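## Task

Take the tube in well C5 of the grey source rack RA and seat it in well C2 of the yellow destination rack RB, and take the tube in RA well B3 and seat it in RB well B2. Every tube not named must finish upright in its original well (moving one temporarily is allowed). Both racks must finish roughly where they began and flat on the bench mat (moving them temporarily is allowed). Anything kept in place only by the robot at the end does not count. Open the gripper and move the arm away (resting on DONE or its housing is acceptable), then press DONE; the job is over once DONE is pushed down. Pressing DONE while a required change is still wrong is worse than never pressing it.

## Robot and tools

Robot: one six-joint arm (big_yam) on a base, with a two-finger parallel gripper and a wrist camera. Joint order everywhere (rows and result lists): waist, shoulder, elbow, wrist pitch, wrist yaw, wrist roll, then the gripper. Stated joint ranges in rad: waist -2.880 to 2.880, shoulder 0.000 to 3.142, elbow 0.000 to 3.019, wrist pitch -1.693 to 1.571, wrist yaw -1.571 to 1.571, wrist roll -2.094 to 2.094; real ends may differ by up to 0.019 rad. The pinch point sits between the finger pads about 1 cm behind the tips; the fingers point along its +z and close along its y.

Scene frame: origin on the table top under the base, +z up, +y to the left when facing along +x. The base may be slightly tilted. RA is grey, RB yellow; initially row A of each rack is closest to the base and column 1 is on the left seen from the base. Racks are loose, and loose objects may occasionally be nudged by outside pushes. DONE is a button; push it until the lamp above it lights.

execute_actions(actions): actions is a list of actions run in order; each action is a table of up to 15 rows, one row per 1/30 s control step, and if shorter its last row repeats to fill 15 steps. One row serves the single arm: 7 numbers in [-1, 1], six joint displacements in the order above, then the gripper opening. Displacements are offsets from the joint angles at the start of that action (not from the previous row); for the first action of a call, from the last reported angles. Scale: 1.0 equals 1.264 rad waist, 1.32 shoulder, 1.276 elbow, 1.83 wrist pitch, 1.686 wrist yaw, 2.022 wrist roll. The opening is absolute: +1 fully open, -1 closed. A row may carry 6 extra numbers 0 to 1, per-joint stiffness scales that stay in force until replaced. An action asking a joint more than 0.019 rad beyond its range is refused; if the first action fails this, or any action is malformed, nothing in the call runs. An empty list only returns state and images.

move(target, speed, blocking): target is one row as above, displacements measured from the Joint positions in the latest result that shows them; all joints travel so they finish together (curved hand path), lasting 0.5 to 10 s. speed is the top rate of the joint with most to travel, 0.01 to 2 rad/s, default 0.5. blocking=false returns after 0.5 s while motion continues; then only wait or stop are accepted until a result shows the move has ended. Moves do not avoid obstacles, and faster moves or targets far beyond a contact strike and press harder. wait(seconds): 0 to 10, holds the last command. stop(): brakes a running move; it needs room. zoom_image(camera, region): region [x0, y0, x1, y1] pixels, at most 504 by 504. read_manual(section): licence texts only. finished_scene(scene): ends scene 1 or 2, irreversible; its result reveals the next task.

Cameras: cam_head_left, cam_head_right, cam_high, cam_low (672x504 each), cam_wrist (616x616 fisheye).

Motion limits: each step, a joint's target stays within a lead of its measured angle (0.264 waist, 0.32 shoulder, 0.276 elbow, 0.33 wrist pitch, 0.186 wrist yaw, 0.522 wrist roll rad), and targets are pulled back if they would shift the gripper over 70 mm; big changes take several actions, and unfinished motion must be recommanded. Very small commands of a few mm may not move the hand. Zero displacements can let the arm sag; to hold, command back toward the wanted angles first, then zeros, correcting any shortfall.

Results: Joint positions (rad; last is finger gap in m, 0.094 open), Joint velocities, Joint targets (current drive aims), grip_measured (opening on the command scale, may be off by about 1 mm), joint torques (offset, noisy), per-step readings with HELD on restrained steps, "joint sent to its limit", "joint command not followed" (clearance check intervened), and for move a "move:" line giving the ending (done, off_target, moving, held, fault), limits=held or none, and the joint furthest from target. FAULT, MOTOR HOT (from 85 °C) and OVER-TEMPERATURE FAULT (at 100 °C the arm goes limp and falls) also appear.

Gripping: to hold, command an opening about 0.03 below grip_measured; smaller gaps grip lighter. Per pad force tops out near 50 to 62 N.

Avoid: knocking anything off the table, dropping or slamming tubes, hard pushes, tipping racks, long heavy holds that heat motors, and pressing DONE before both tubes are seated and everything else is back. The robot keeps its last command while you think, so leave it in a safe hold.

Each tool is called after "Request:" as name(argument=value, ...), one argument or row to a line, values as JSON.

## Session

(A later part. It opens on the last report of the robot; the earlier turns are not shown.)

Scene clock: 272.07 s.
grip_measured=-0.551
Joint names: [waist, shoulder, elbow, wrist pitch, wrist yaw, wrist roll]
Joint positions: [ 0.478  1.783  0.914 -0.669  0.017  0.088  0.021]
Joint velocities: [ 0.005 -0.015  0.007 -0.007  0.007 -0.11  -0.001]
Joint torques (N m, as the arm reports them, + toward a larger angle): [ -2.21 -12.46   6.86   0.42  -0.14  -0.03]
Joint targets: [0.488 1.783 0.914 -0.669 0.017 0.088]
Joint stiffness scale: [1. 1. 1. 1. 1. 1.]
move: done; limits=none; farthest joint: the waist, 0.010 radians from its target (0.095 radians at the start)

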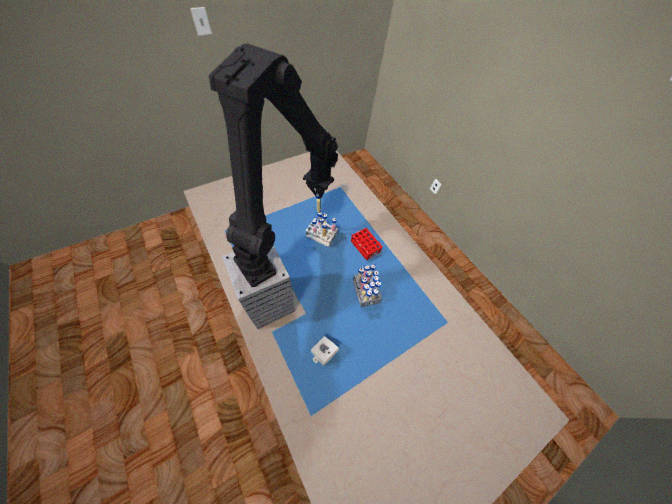

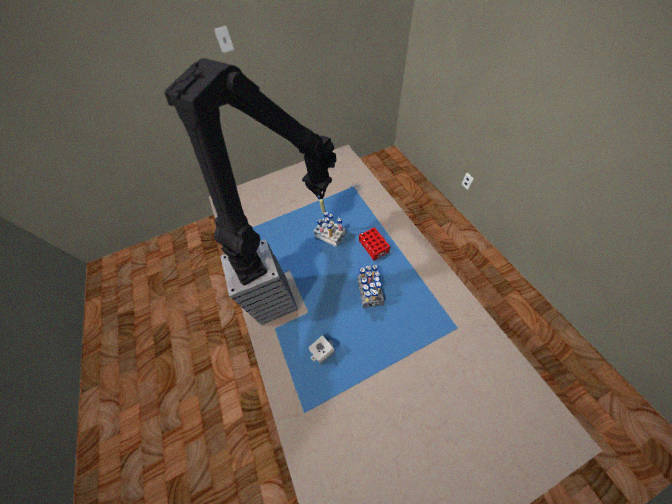

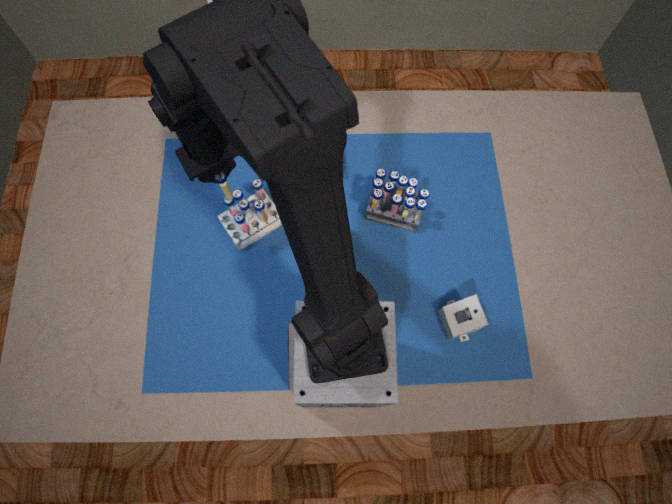

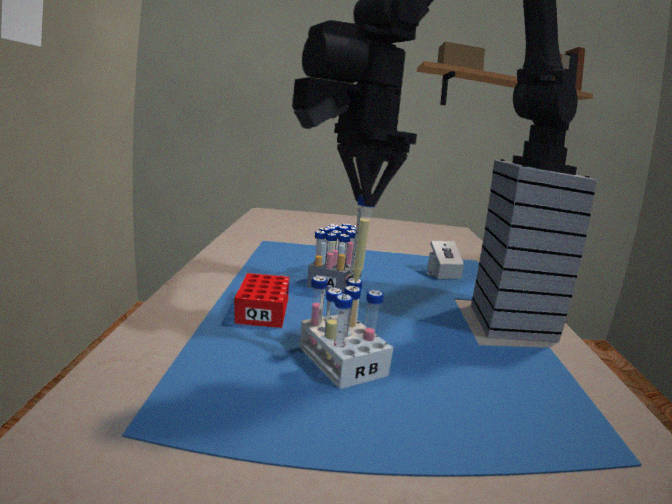

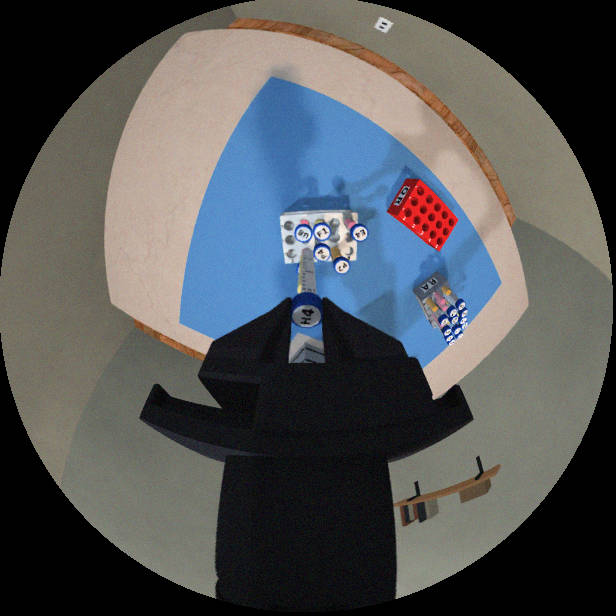

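Request:
move(
  target=[0,0.14,0.05,0.058,0,0,-0.6],
  speed=0.1,
)

Request:
zoom_image(
  camera="cam_wrist",
  region=[230,180,410,330],
)

Request:
zoom_image(
  camera="cam_low",
  region=[270,200,460,390],
)

Scene clock: 281.90 s.
grip_measured=-0.551
Joint names: [waist, shoulder, elbow, wrist pitch, wrist yaw, wrist roll]
Joint positions: [ 0.478  1.951  0.945 -0.579  0.017  0.088  0.021]
Joint velocities: [ 0.005 -0.005  0.007 -0.002 -0.066  0.022 -0.001]
Joint torques (N m, as the arm reports them, + toward a larger angle): [ -2.23 -12.92   8.39   0.92  -0.1    0.01]
Joint targets: [0.478 1.968 0.977 -0.563 0.017 0.088]
Joint stiffness scale: [1. 1. 1. 1. 1. 1.]
move: off_target; limits=none; farthest joint: the elbow, 0.033 radians from its target (0.064 radians at the start)

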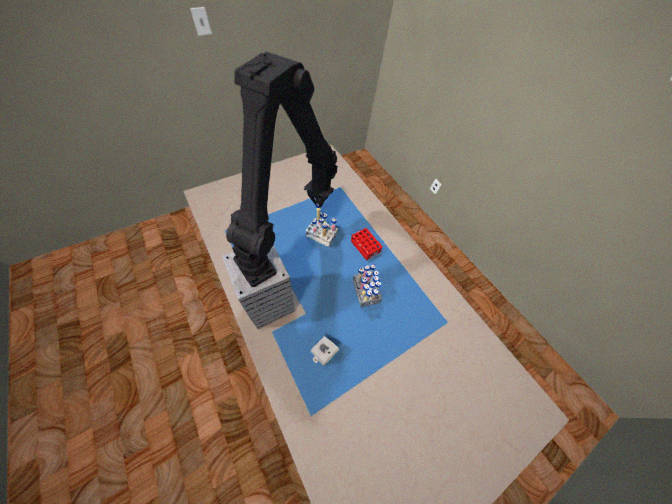

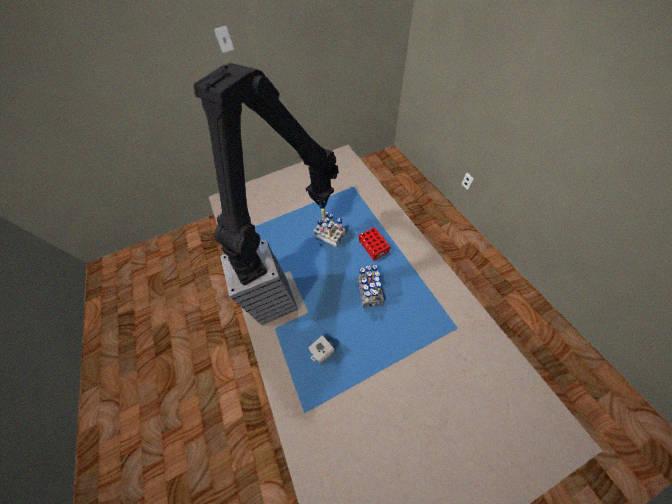

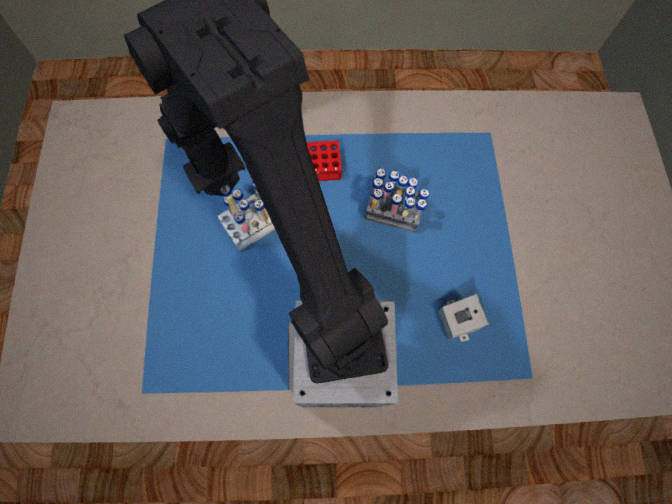

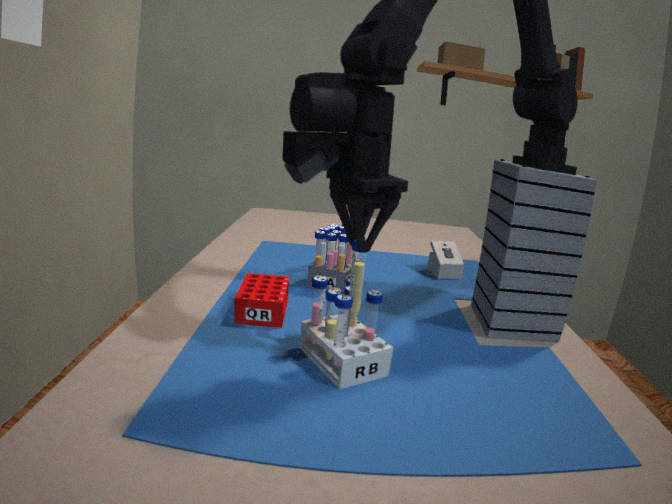

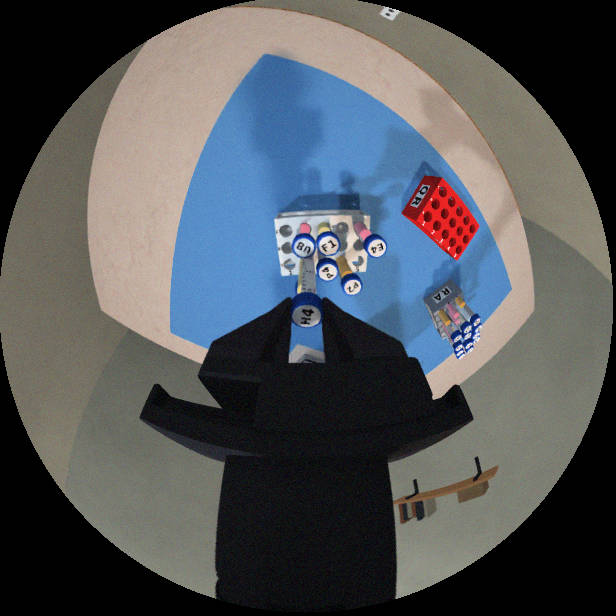

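Region (230, 180, 410, 330) of cam_wrist's 616x616 image, scaled by 2.800, with more detail than that image has.

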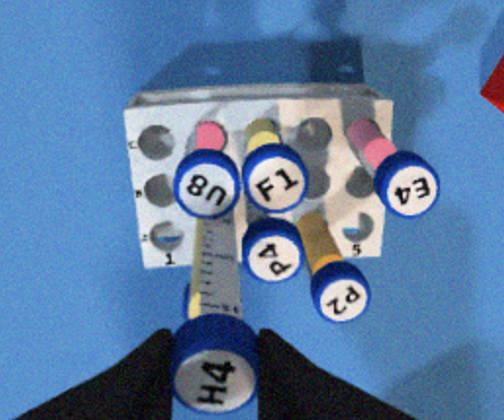

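Region (270, 200, 460, 390) of cam_low's 672x504 image, scaled by 2.653, with more detail than that image has.

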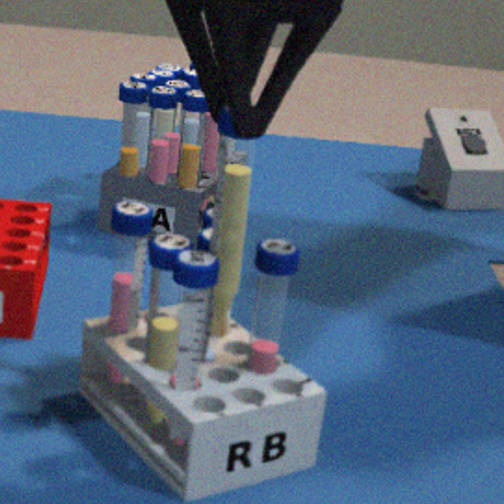

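Good. Continue into hole.

Request:
move(
  target=[0,0.08,0,0.055,0,0,-0.6],
  speed=0.06,
)

Request:
zoom_image(
  camera="cam_low",
  region=[270,200,460,390],
)

Scene clock: 289.03 s.
grip_measured=-0.551
Joint names: [waist, shoulder, elbow, wrist pitch, wrist yaw, wrist roll]
Joint positions: [ 0.478  2.039  0.945 -0.494  0.017  0.088  0.021]
Joint velocities: [ 0.005  0.024 -0.002  0.002 -0.037  0.022  0.001]
Joint torques (N m, as the arm reports them, + toward a larger angle): [ -2.18 -13.32   4.82   0.93  -0.13  -0.03]
Joint targets: [0.478 2.057 0.945 -0.479 0.017 0.088]
Joint stiffness scale: [1. 1. 1. 1. 1. 1.]
move: done; limits=none; farthest joint: the shoulder, 0.017 radians from its target (0.105 radians at the start)

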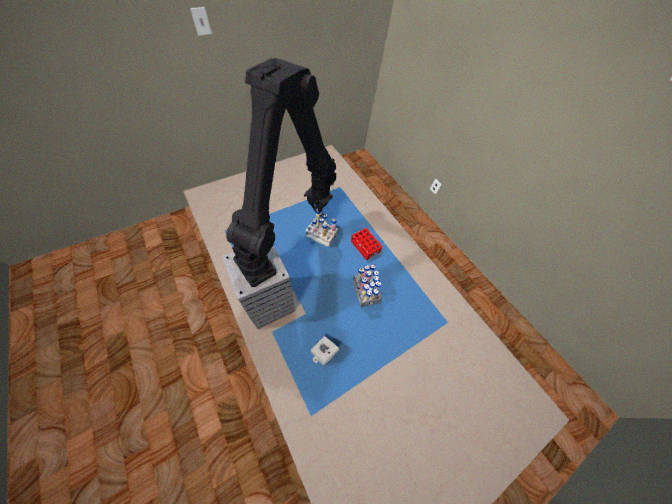

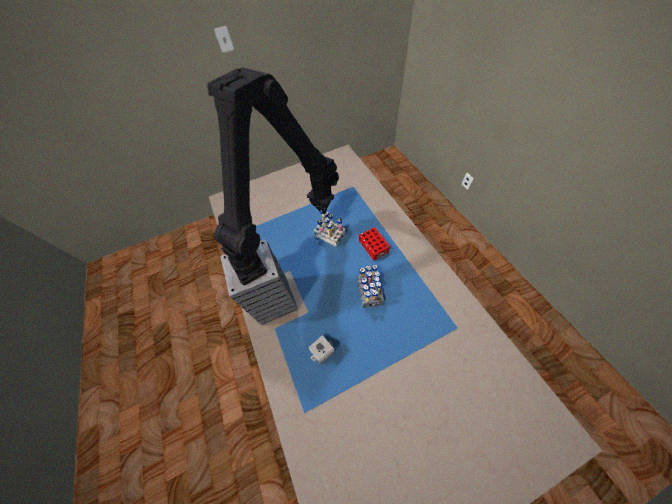

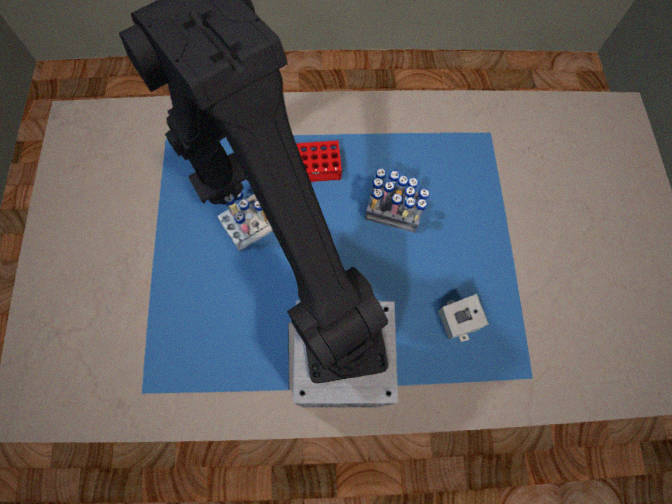

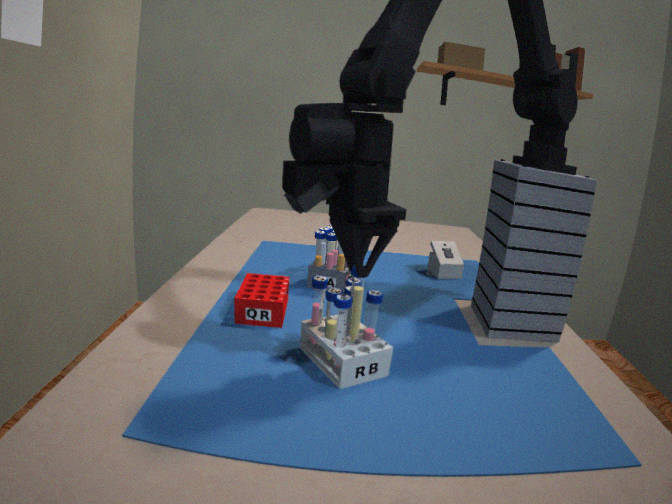

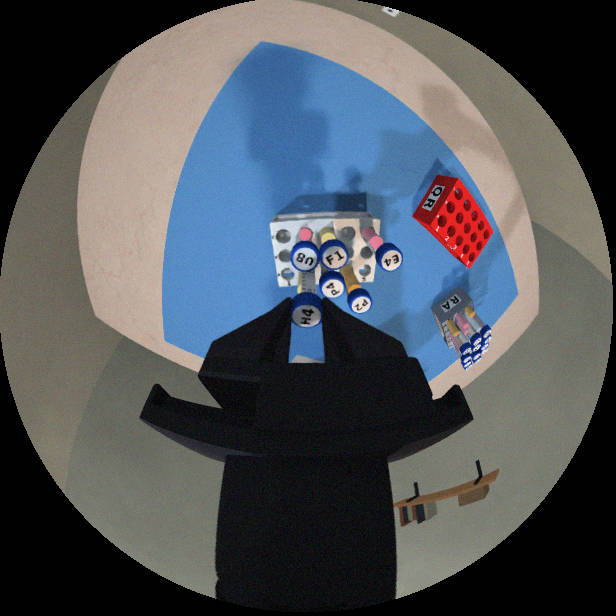

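Region (270, 200, 460, 390) of cam_low's 672x504 image, scaled by 2.653, with more detail than that image has.

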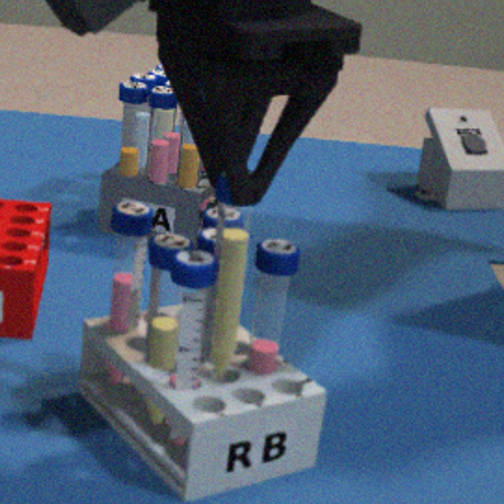

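Request:
move(
  target=[0,0.082,0.035,0.045,0,0,-0.6],
  speed=0.06,
)

Request:
zoom_image(
  camera="cam_low",
  region=[270,200,460,390],
)

Scene clock: 295.80 s.
grip_measured=-0.551
Joint names: [waist, shoulder, elbow, wrist pitch, wrist yaw, wrist roll]
Joint positions: [ 0.478  2.128  0.963 -0.431  0.017  0.088  0.021]
Joint velocities: [-0.005 -0.015 -0.002 -0.002 -0.007  0.007 -0.001]
Joint torques (N m, as the arm reports them, + toward a larger angle): [ -2.35 -13.08   6.29   1.19  -0.14  -0.03]
Joint targets: [0.478 2.148 0.989 -0.412 0.017 0.088]
Joint stiffness scale: [1. 1. 1. 1. 1. 1.]
move: off_target; limits=none; farthest joint: the elbow, 0.027 radians from its target (0.045 radians at the start)

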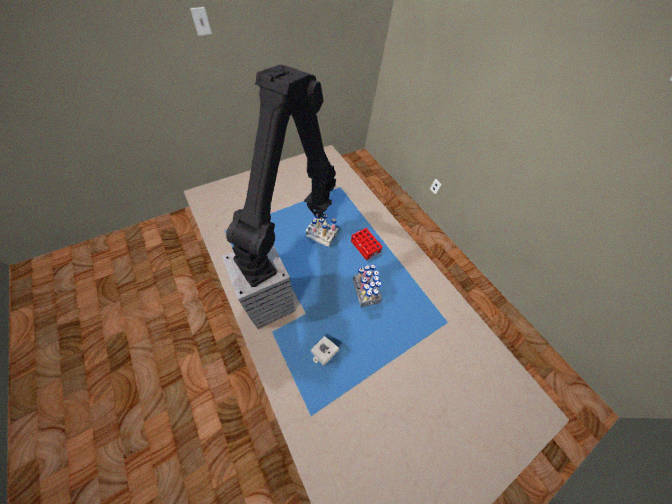

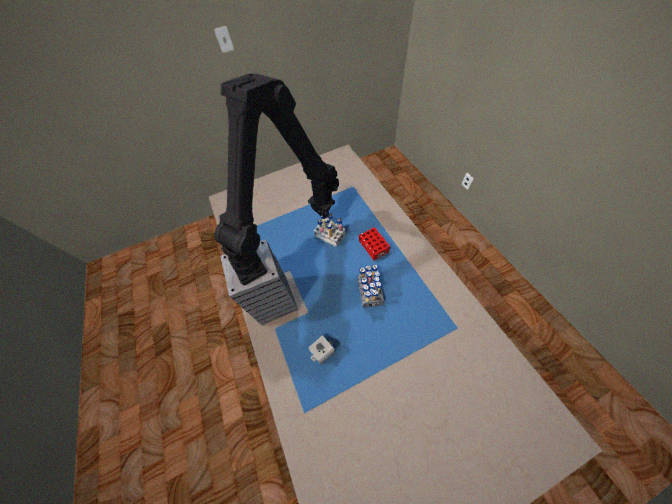

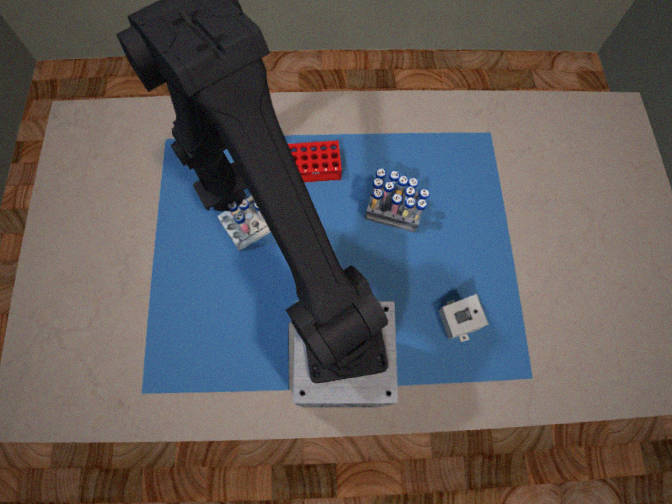

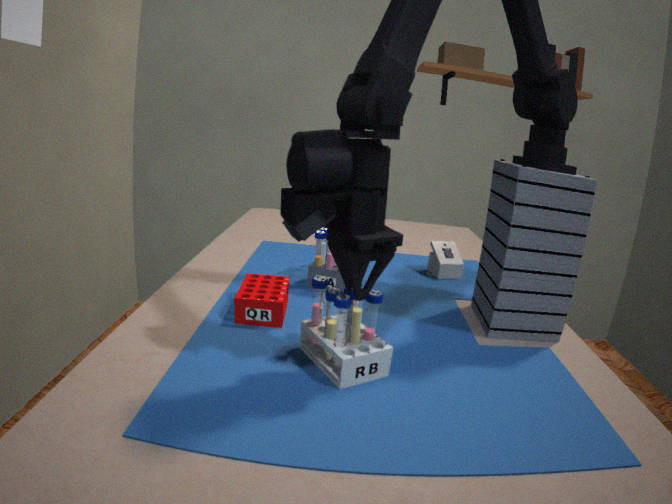

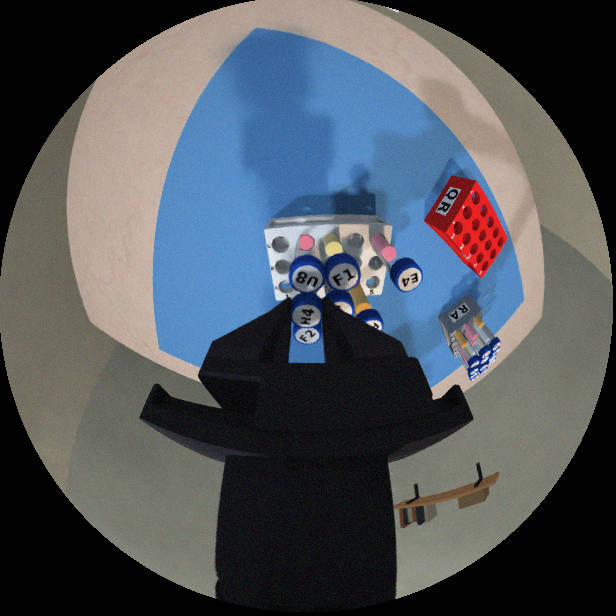

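Region (270, 200, 460, 390) of cam_low's 672x504 image, scaled by 2.653, with more detail than that image has.

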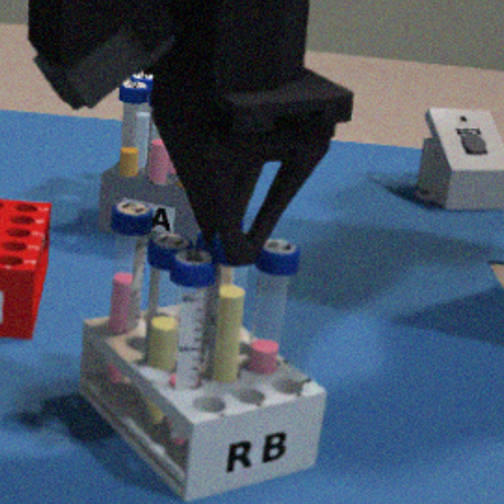

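Nudge forward a little, release, lift.

Request:
execute_actions(
  actions=[
    [[0,0,0,0.018,0,0,-0.6]],
    [[0,0,0,0,0,0,-0.47]],
  ],
)

Request:
move(
  target=[0,-0.12,0,-0.08,0,0,-0.47],
  speed=0.2,
)

Request:
zoom_image(
  camera="cam_low",
  region=[270,200,460,390],
)

Scene clock: 301.93 s.
grip_measured=-0.472
Joint names: [waist, shoulder, elbow, wrist pitch, wrist yaw, wrist roll]
Joint positions: [ 0.478  2.128  0.963 -0.426  0.017  0.088  0.025]
Joint velocities: [ 0.005 -0.015 -0.002 -0.012 -0.007 -0.022  0.   ]
Joint torques (N m, as the arm reports them, + toward a larger angle): [ -2.11 -15.24   4.18   0.56  -0.09  -0.01]
Joint targets: [0.478 2.128 0.963 -0.426 0.017 0.088]
Joint stiffness scale: [1. 1. 1. 1. 1. 1.]
Step readings (joint positions; steps 1 to 15: 1st action; 16 to 30: 2nd action):
0: [0.478 2.128 0.963 -0.431 0.017 0.088]
1: [0.478 2.128 0.963 -0.429 0.017 0.088]
2: [0.478 2.128 0.963 -0.427 0.017 0.088]
4: [0.478 2.128 0.963 -0.426 0.017 0.088]
8: [0.478 2.128 0.963 -0.426 0.017 0.088]
15: [0.478 2.128 0.963 -0.426 0.017 0.088]
16: [0.478 2.128 0.963 -0.426 0.017 0.088]
17: [0.478 2.128 0.963 -0.426 0.017 0.088]
19: [0.478 2.128 0.963 -0.426 0.017 0.088]
23: [0.478 2.128 0.963 -0.426 0.017 0.088]
30: Joint positions above

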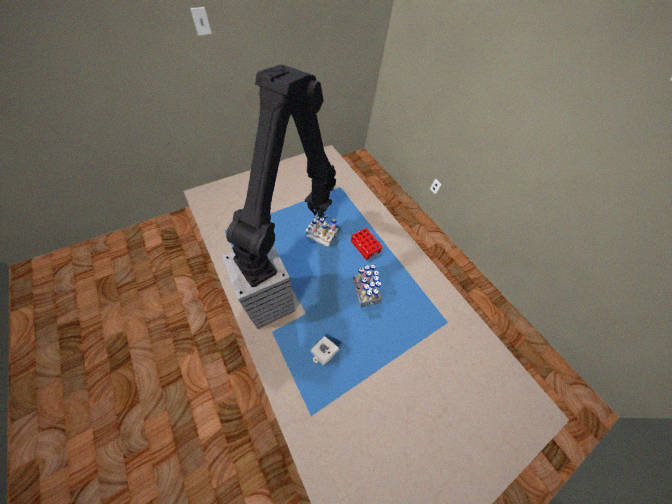

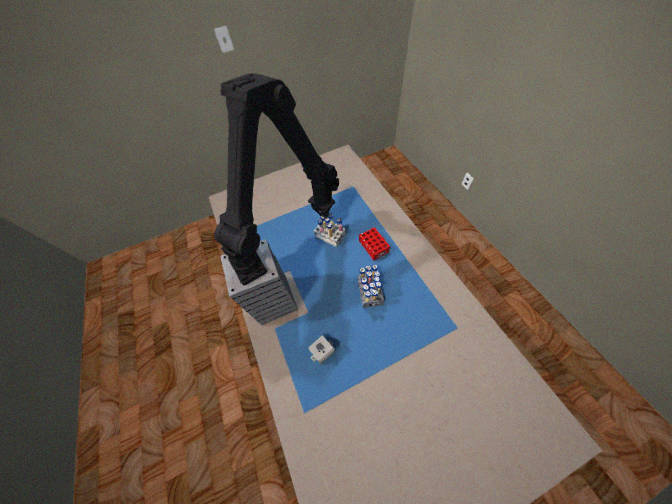

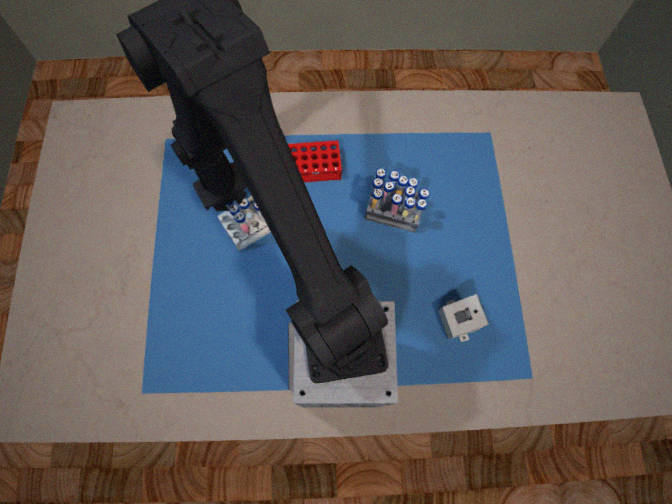

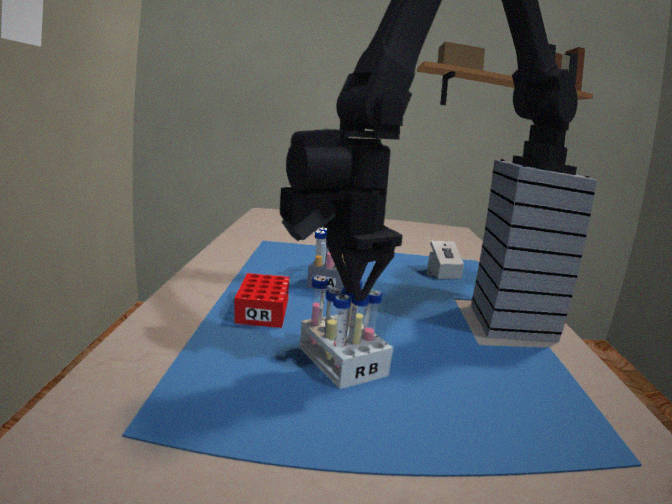

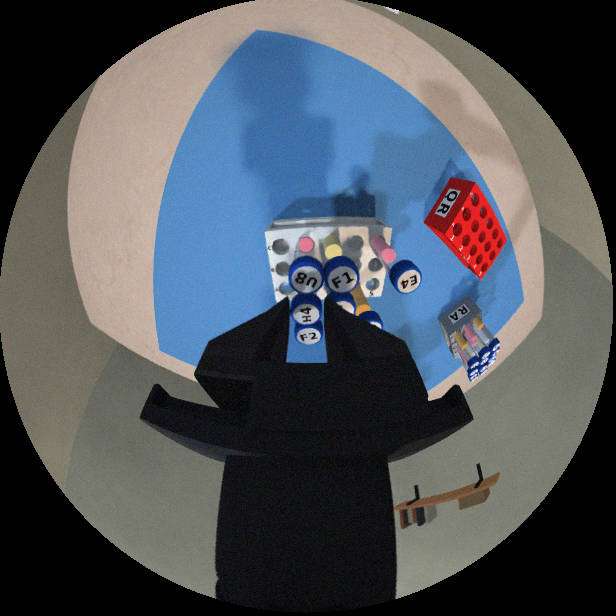

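Scene clock: 303.10 s.
grip_measured=-0.471
Joint names: [waist, shoulder, elbow, wrist pitch, wrist yaw, wrist roll]
Joint positions: [ 0.478  1.98   0.963 -0.557  0.017  0.088  0.025]
Joint velocities: [ 0.005  0.005 -0.002 -0.007 -0.081 -0.022 -0.   ]
Joint torques (N m, as the arm reports them, + toward a larger angle): [ -2.69 -15.38   5.54  -0.11  -0.08   0.  ]
Joint targets: [0.478 1.970 0.963 -0.572 0.017 0.088]
Joint stiffness scale: [1. 1. 1. 1. 1. 1.]
move: done; limits=none; farthest joint: the wrist pitch, 0.015 radians from its target (0.147 radians at the start)

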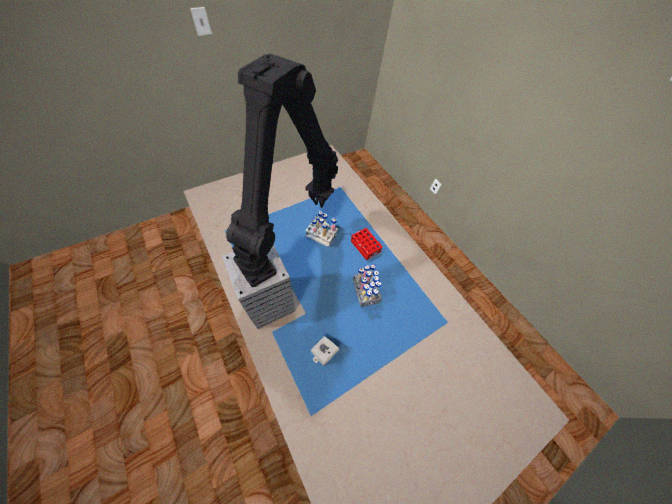

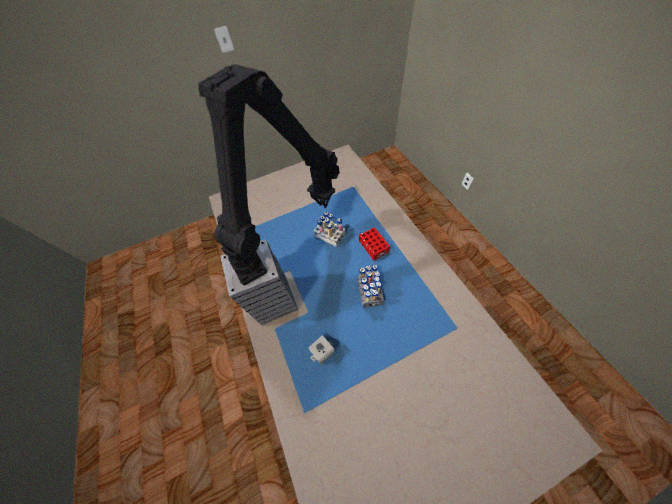

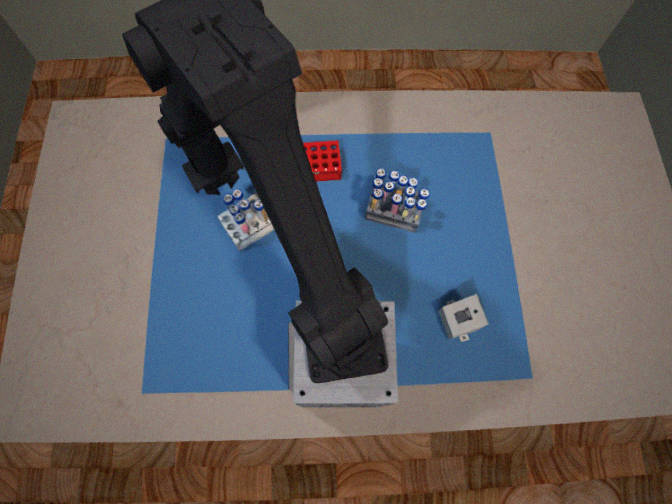

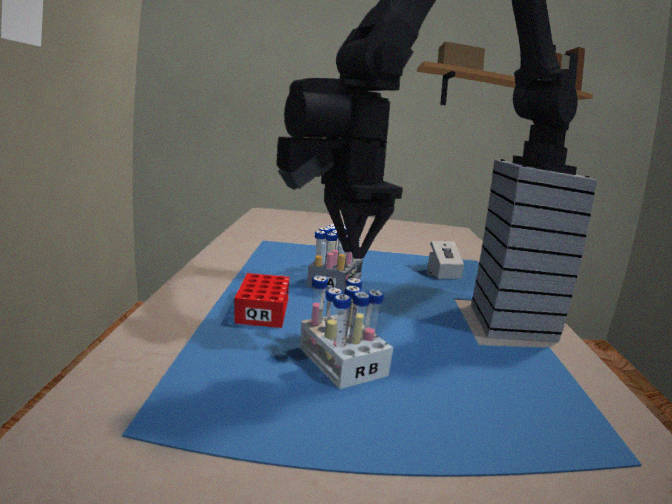

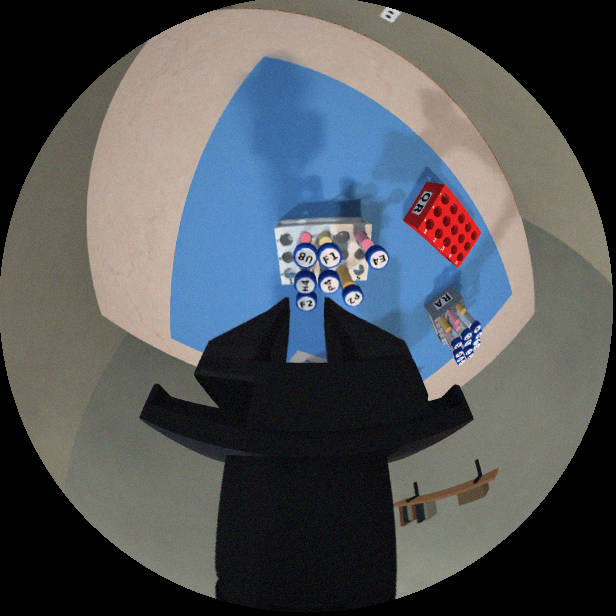

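Region (270, 200, 460, 390) of cam_low's 672x504 image, scaled by 2.653, with more detail than that image has.

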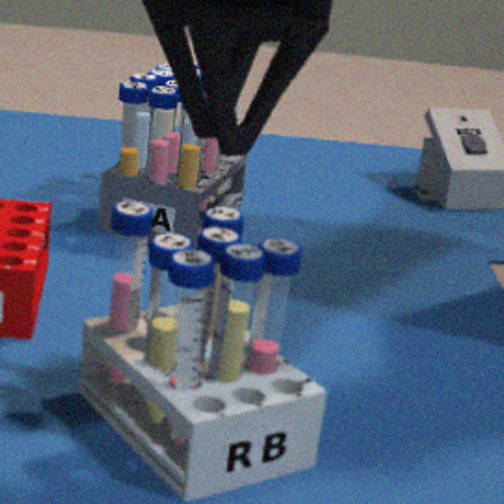

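Request:
move(
  target=[-1,-0.07,-0.31,0.17,0,-0.045,-1],
  speed=0.7,
)

Request:
move(
  target=[-0.2,0.2,0,0.15,0,0,-1],
  speed=0.4,
)

Scene clock: 312.13 s.
grip_measured=-0.978
Joint names: [waist, shoulder, elbow, wrist pitch, wrist yaw, wrist roll]
Joint positions: [-0.787  1.902  0.569 -0.262  0.017  0.009  0.001]
Joint velocities: [-0.005  0.005 -0.007  0.012  0.037  0.037  0.   ]
Joint torques (N m, as the arm reports them, + toward a larger angle): [ -2.66 -11.64   2.33   0.95  -0.06  -0.12]
Joint targets: [-0.786 1.887 0.567 -0.246 0.017 -0.003]
Joint stiffness scale: [1. 1. 1. 1. 1. 1.]
move: done; limits=none; farthest joint: the wrist pitch, 0.016 radians from its target (0.311 radians at the start)

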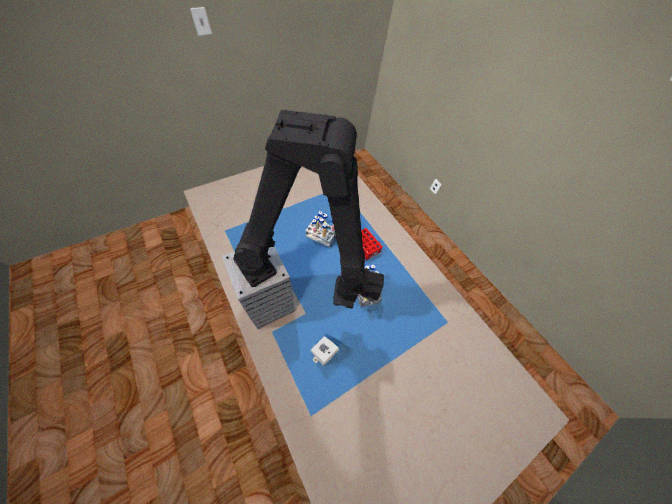

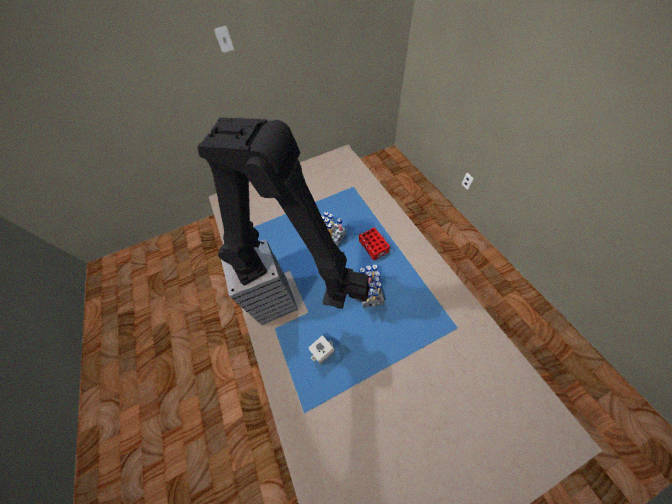

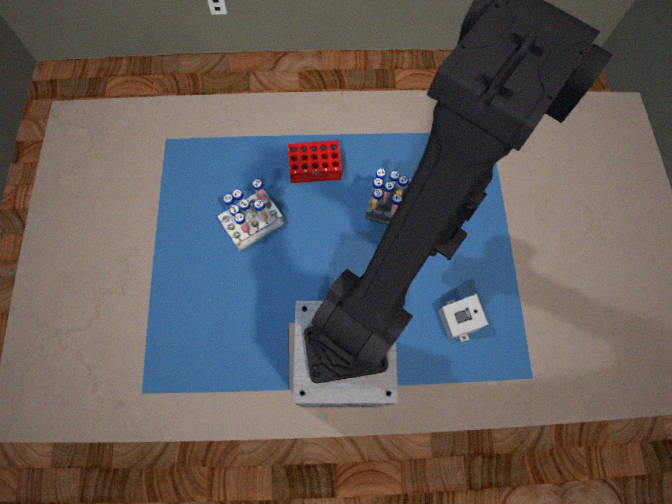

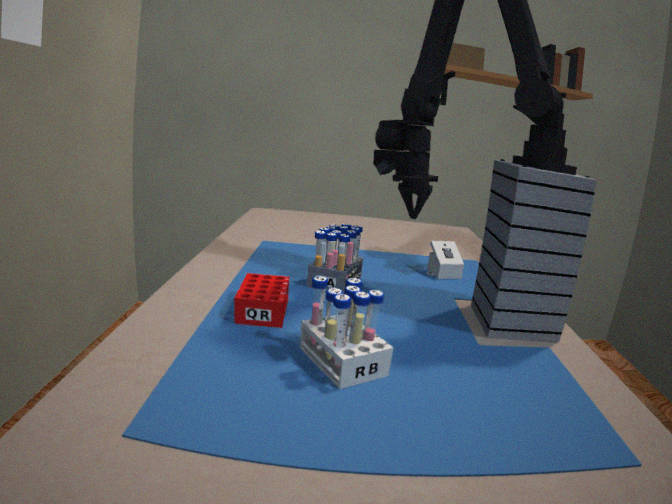

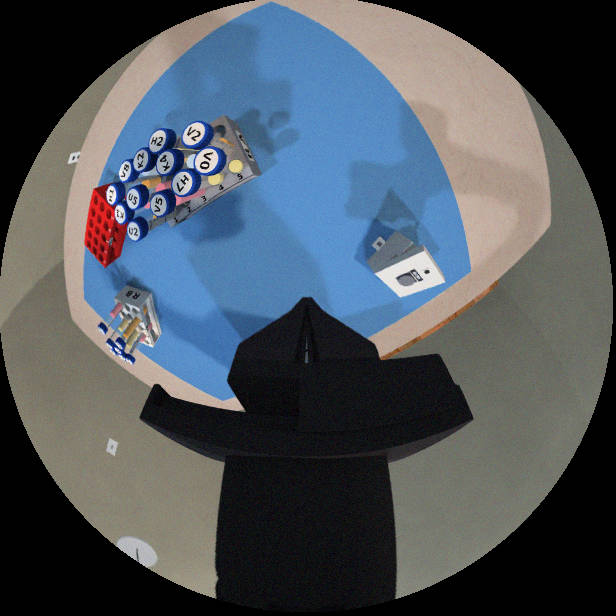

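Scene clock: 313.30 s.
grip_measured=-0.978
Joint names: [waist, shoulder, elbow, wrist pitch, wrist yaw, wrist roll]
Joint positions: [-1.034  2.159  0.569 -0.004  0.017  0.009  0.001]
Joint velocities: [-0.005 -0.015  0.007 -0.007 -0.081 -0.022  0.   ]
Joint torques (N m, as the arm reports them, + toward a larger angle): [ -3.07 -10.72   0.07   0.81  -0.07   0.02]
Joint targets: [-1.040 2.166 0.569 0.013 0.017 0.009]
Joint stiffness scale: [1. 1. 1. 1. 1. 1.]
move: done; limits=none; farthest joint: the wrist pitch, 0.016 radians from its target (0.275 radians at the start)

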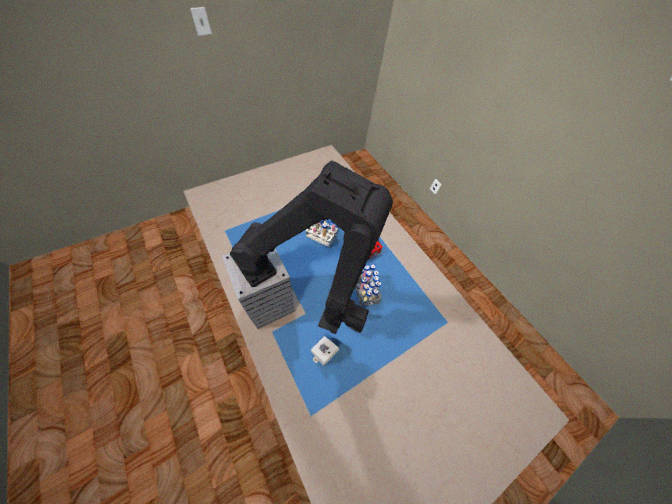

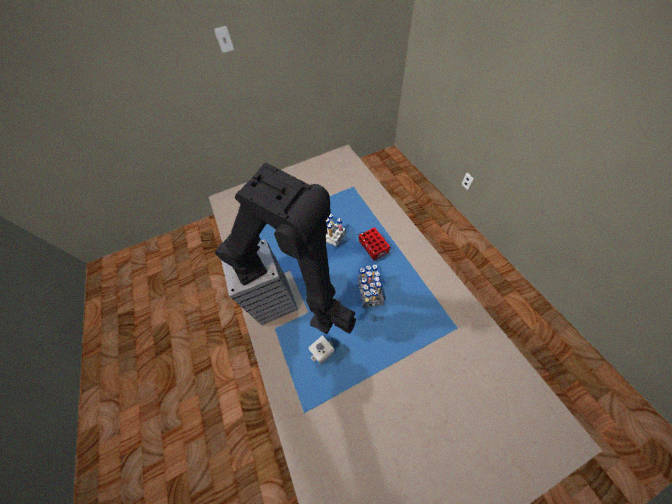

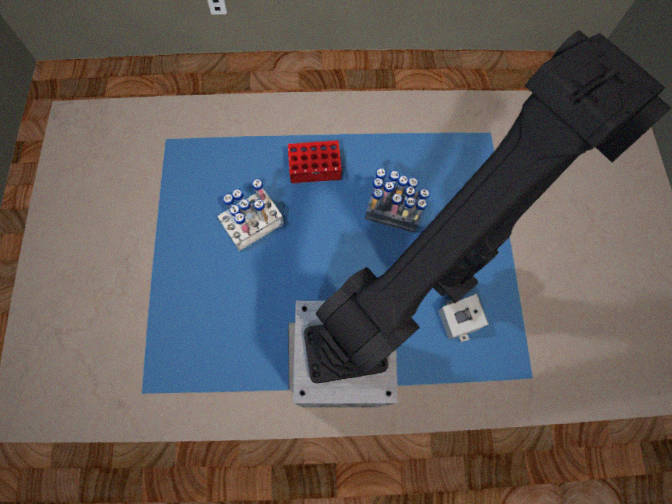

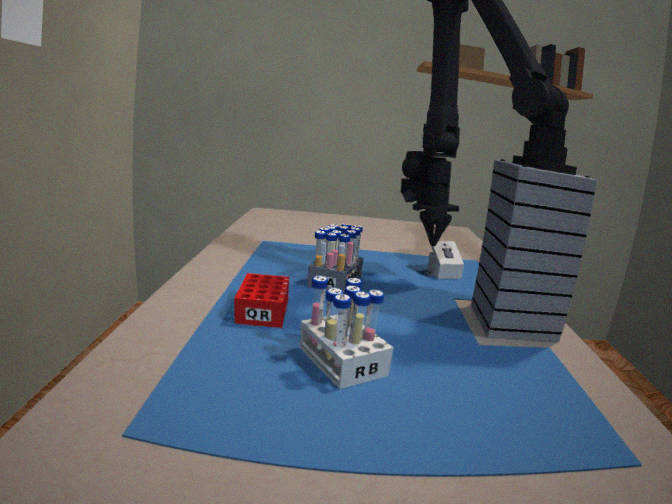

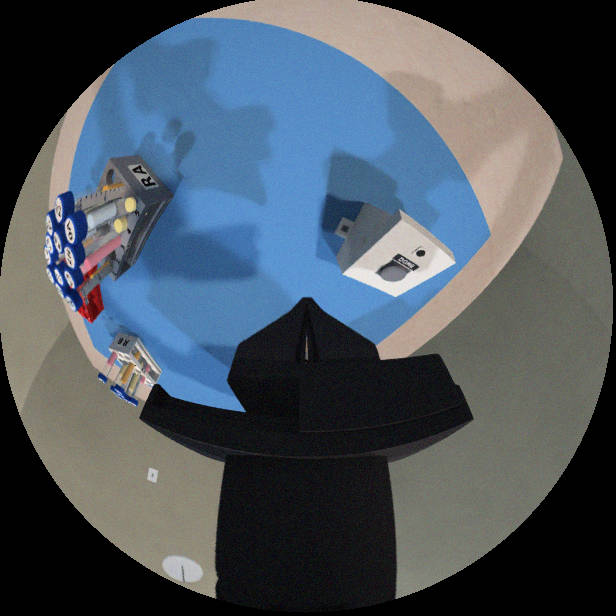

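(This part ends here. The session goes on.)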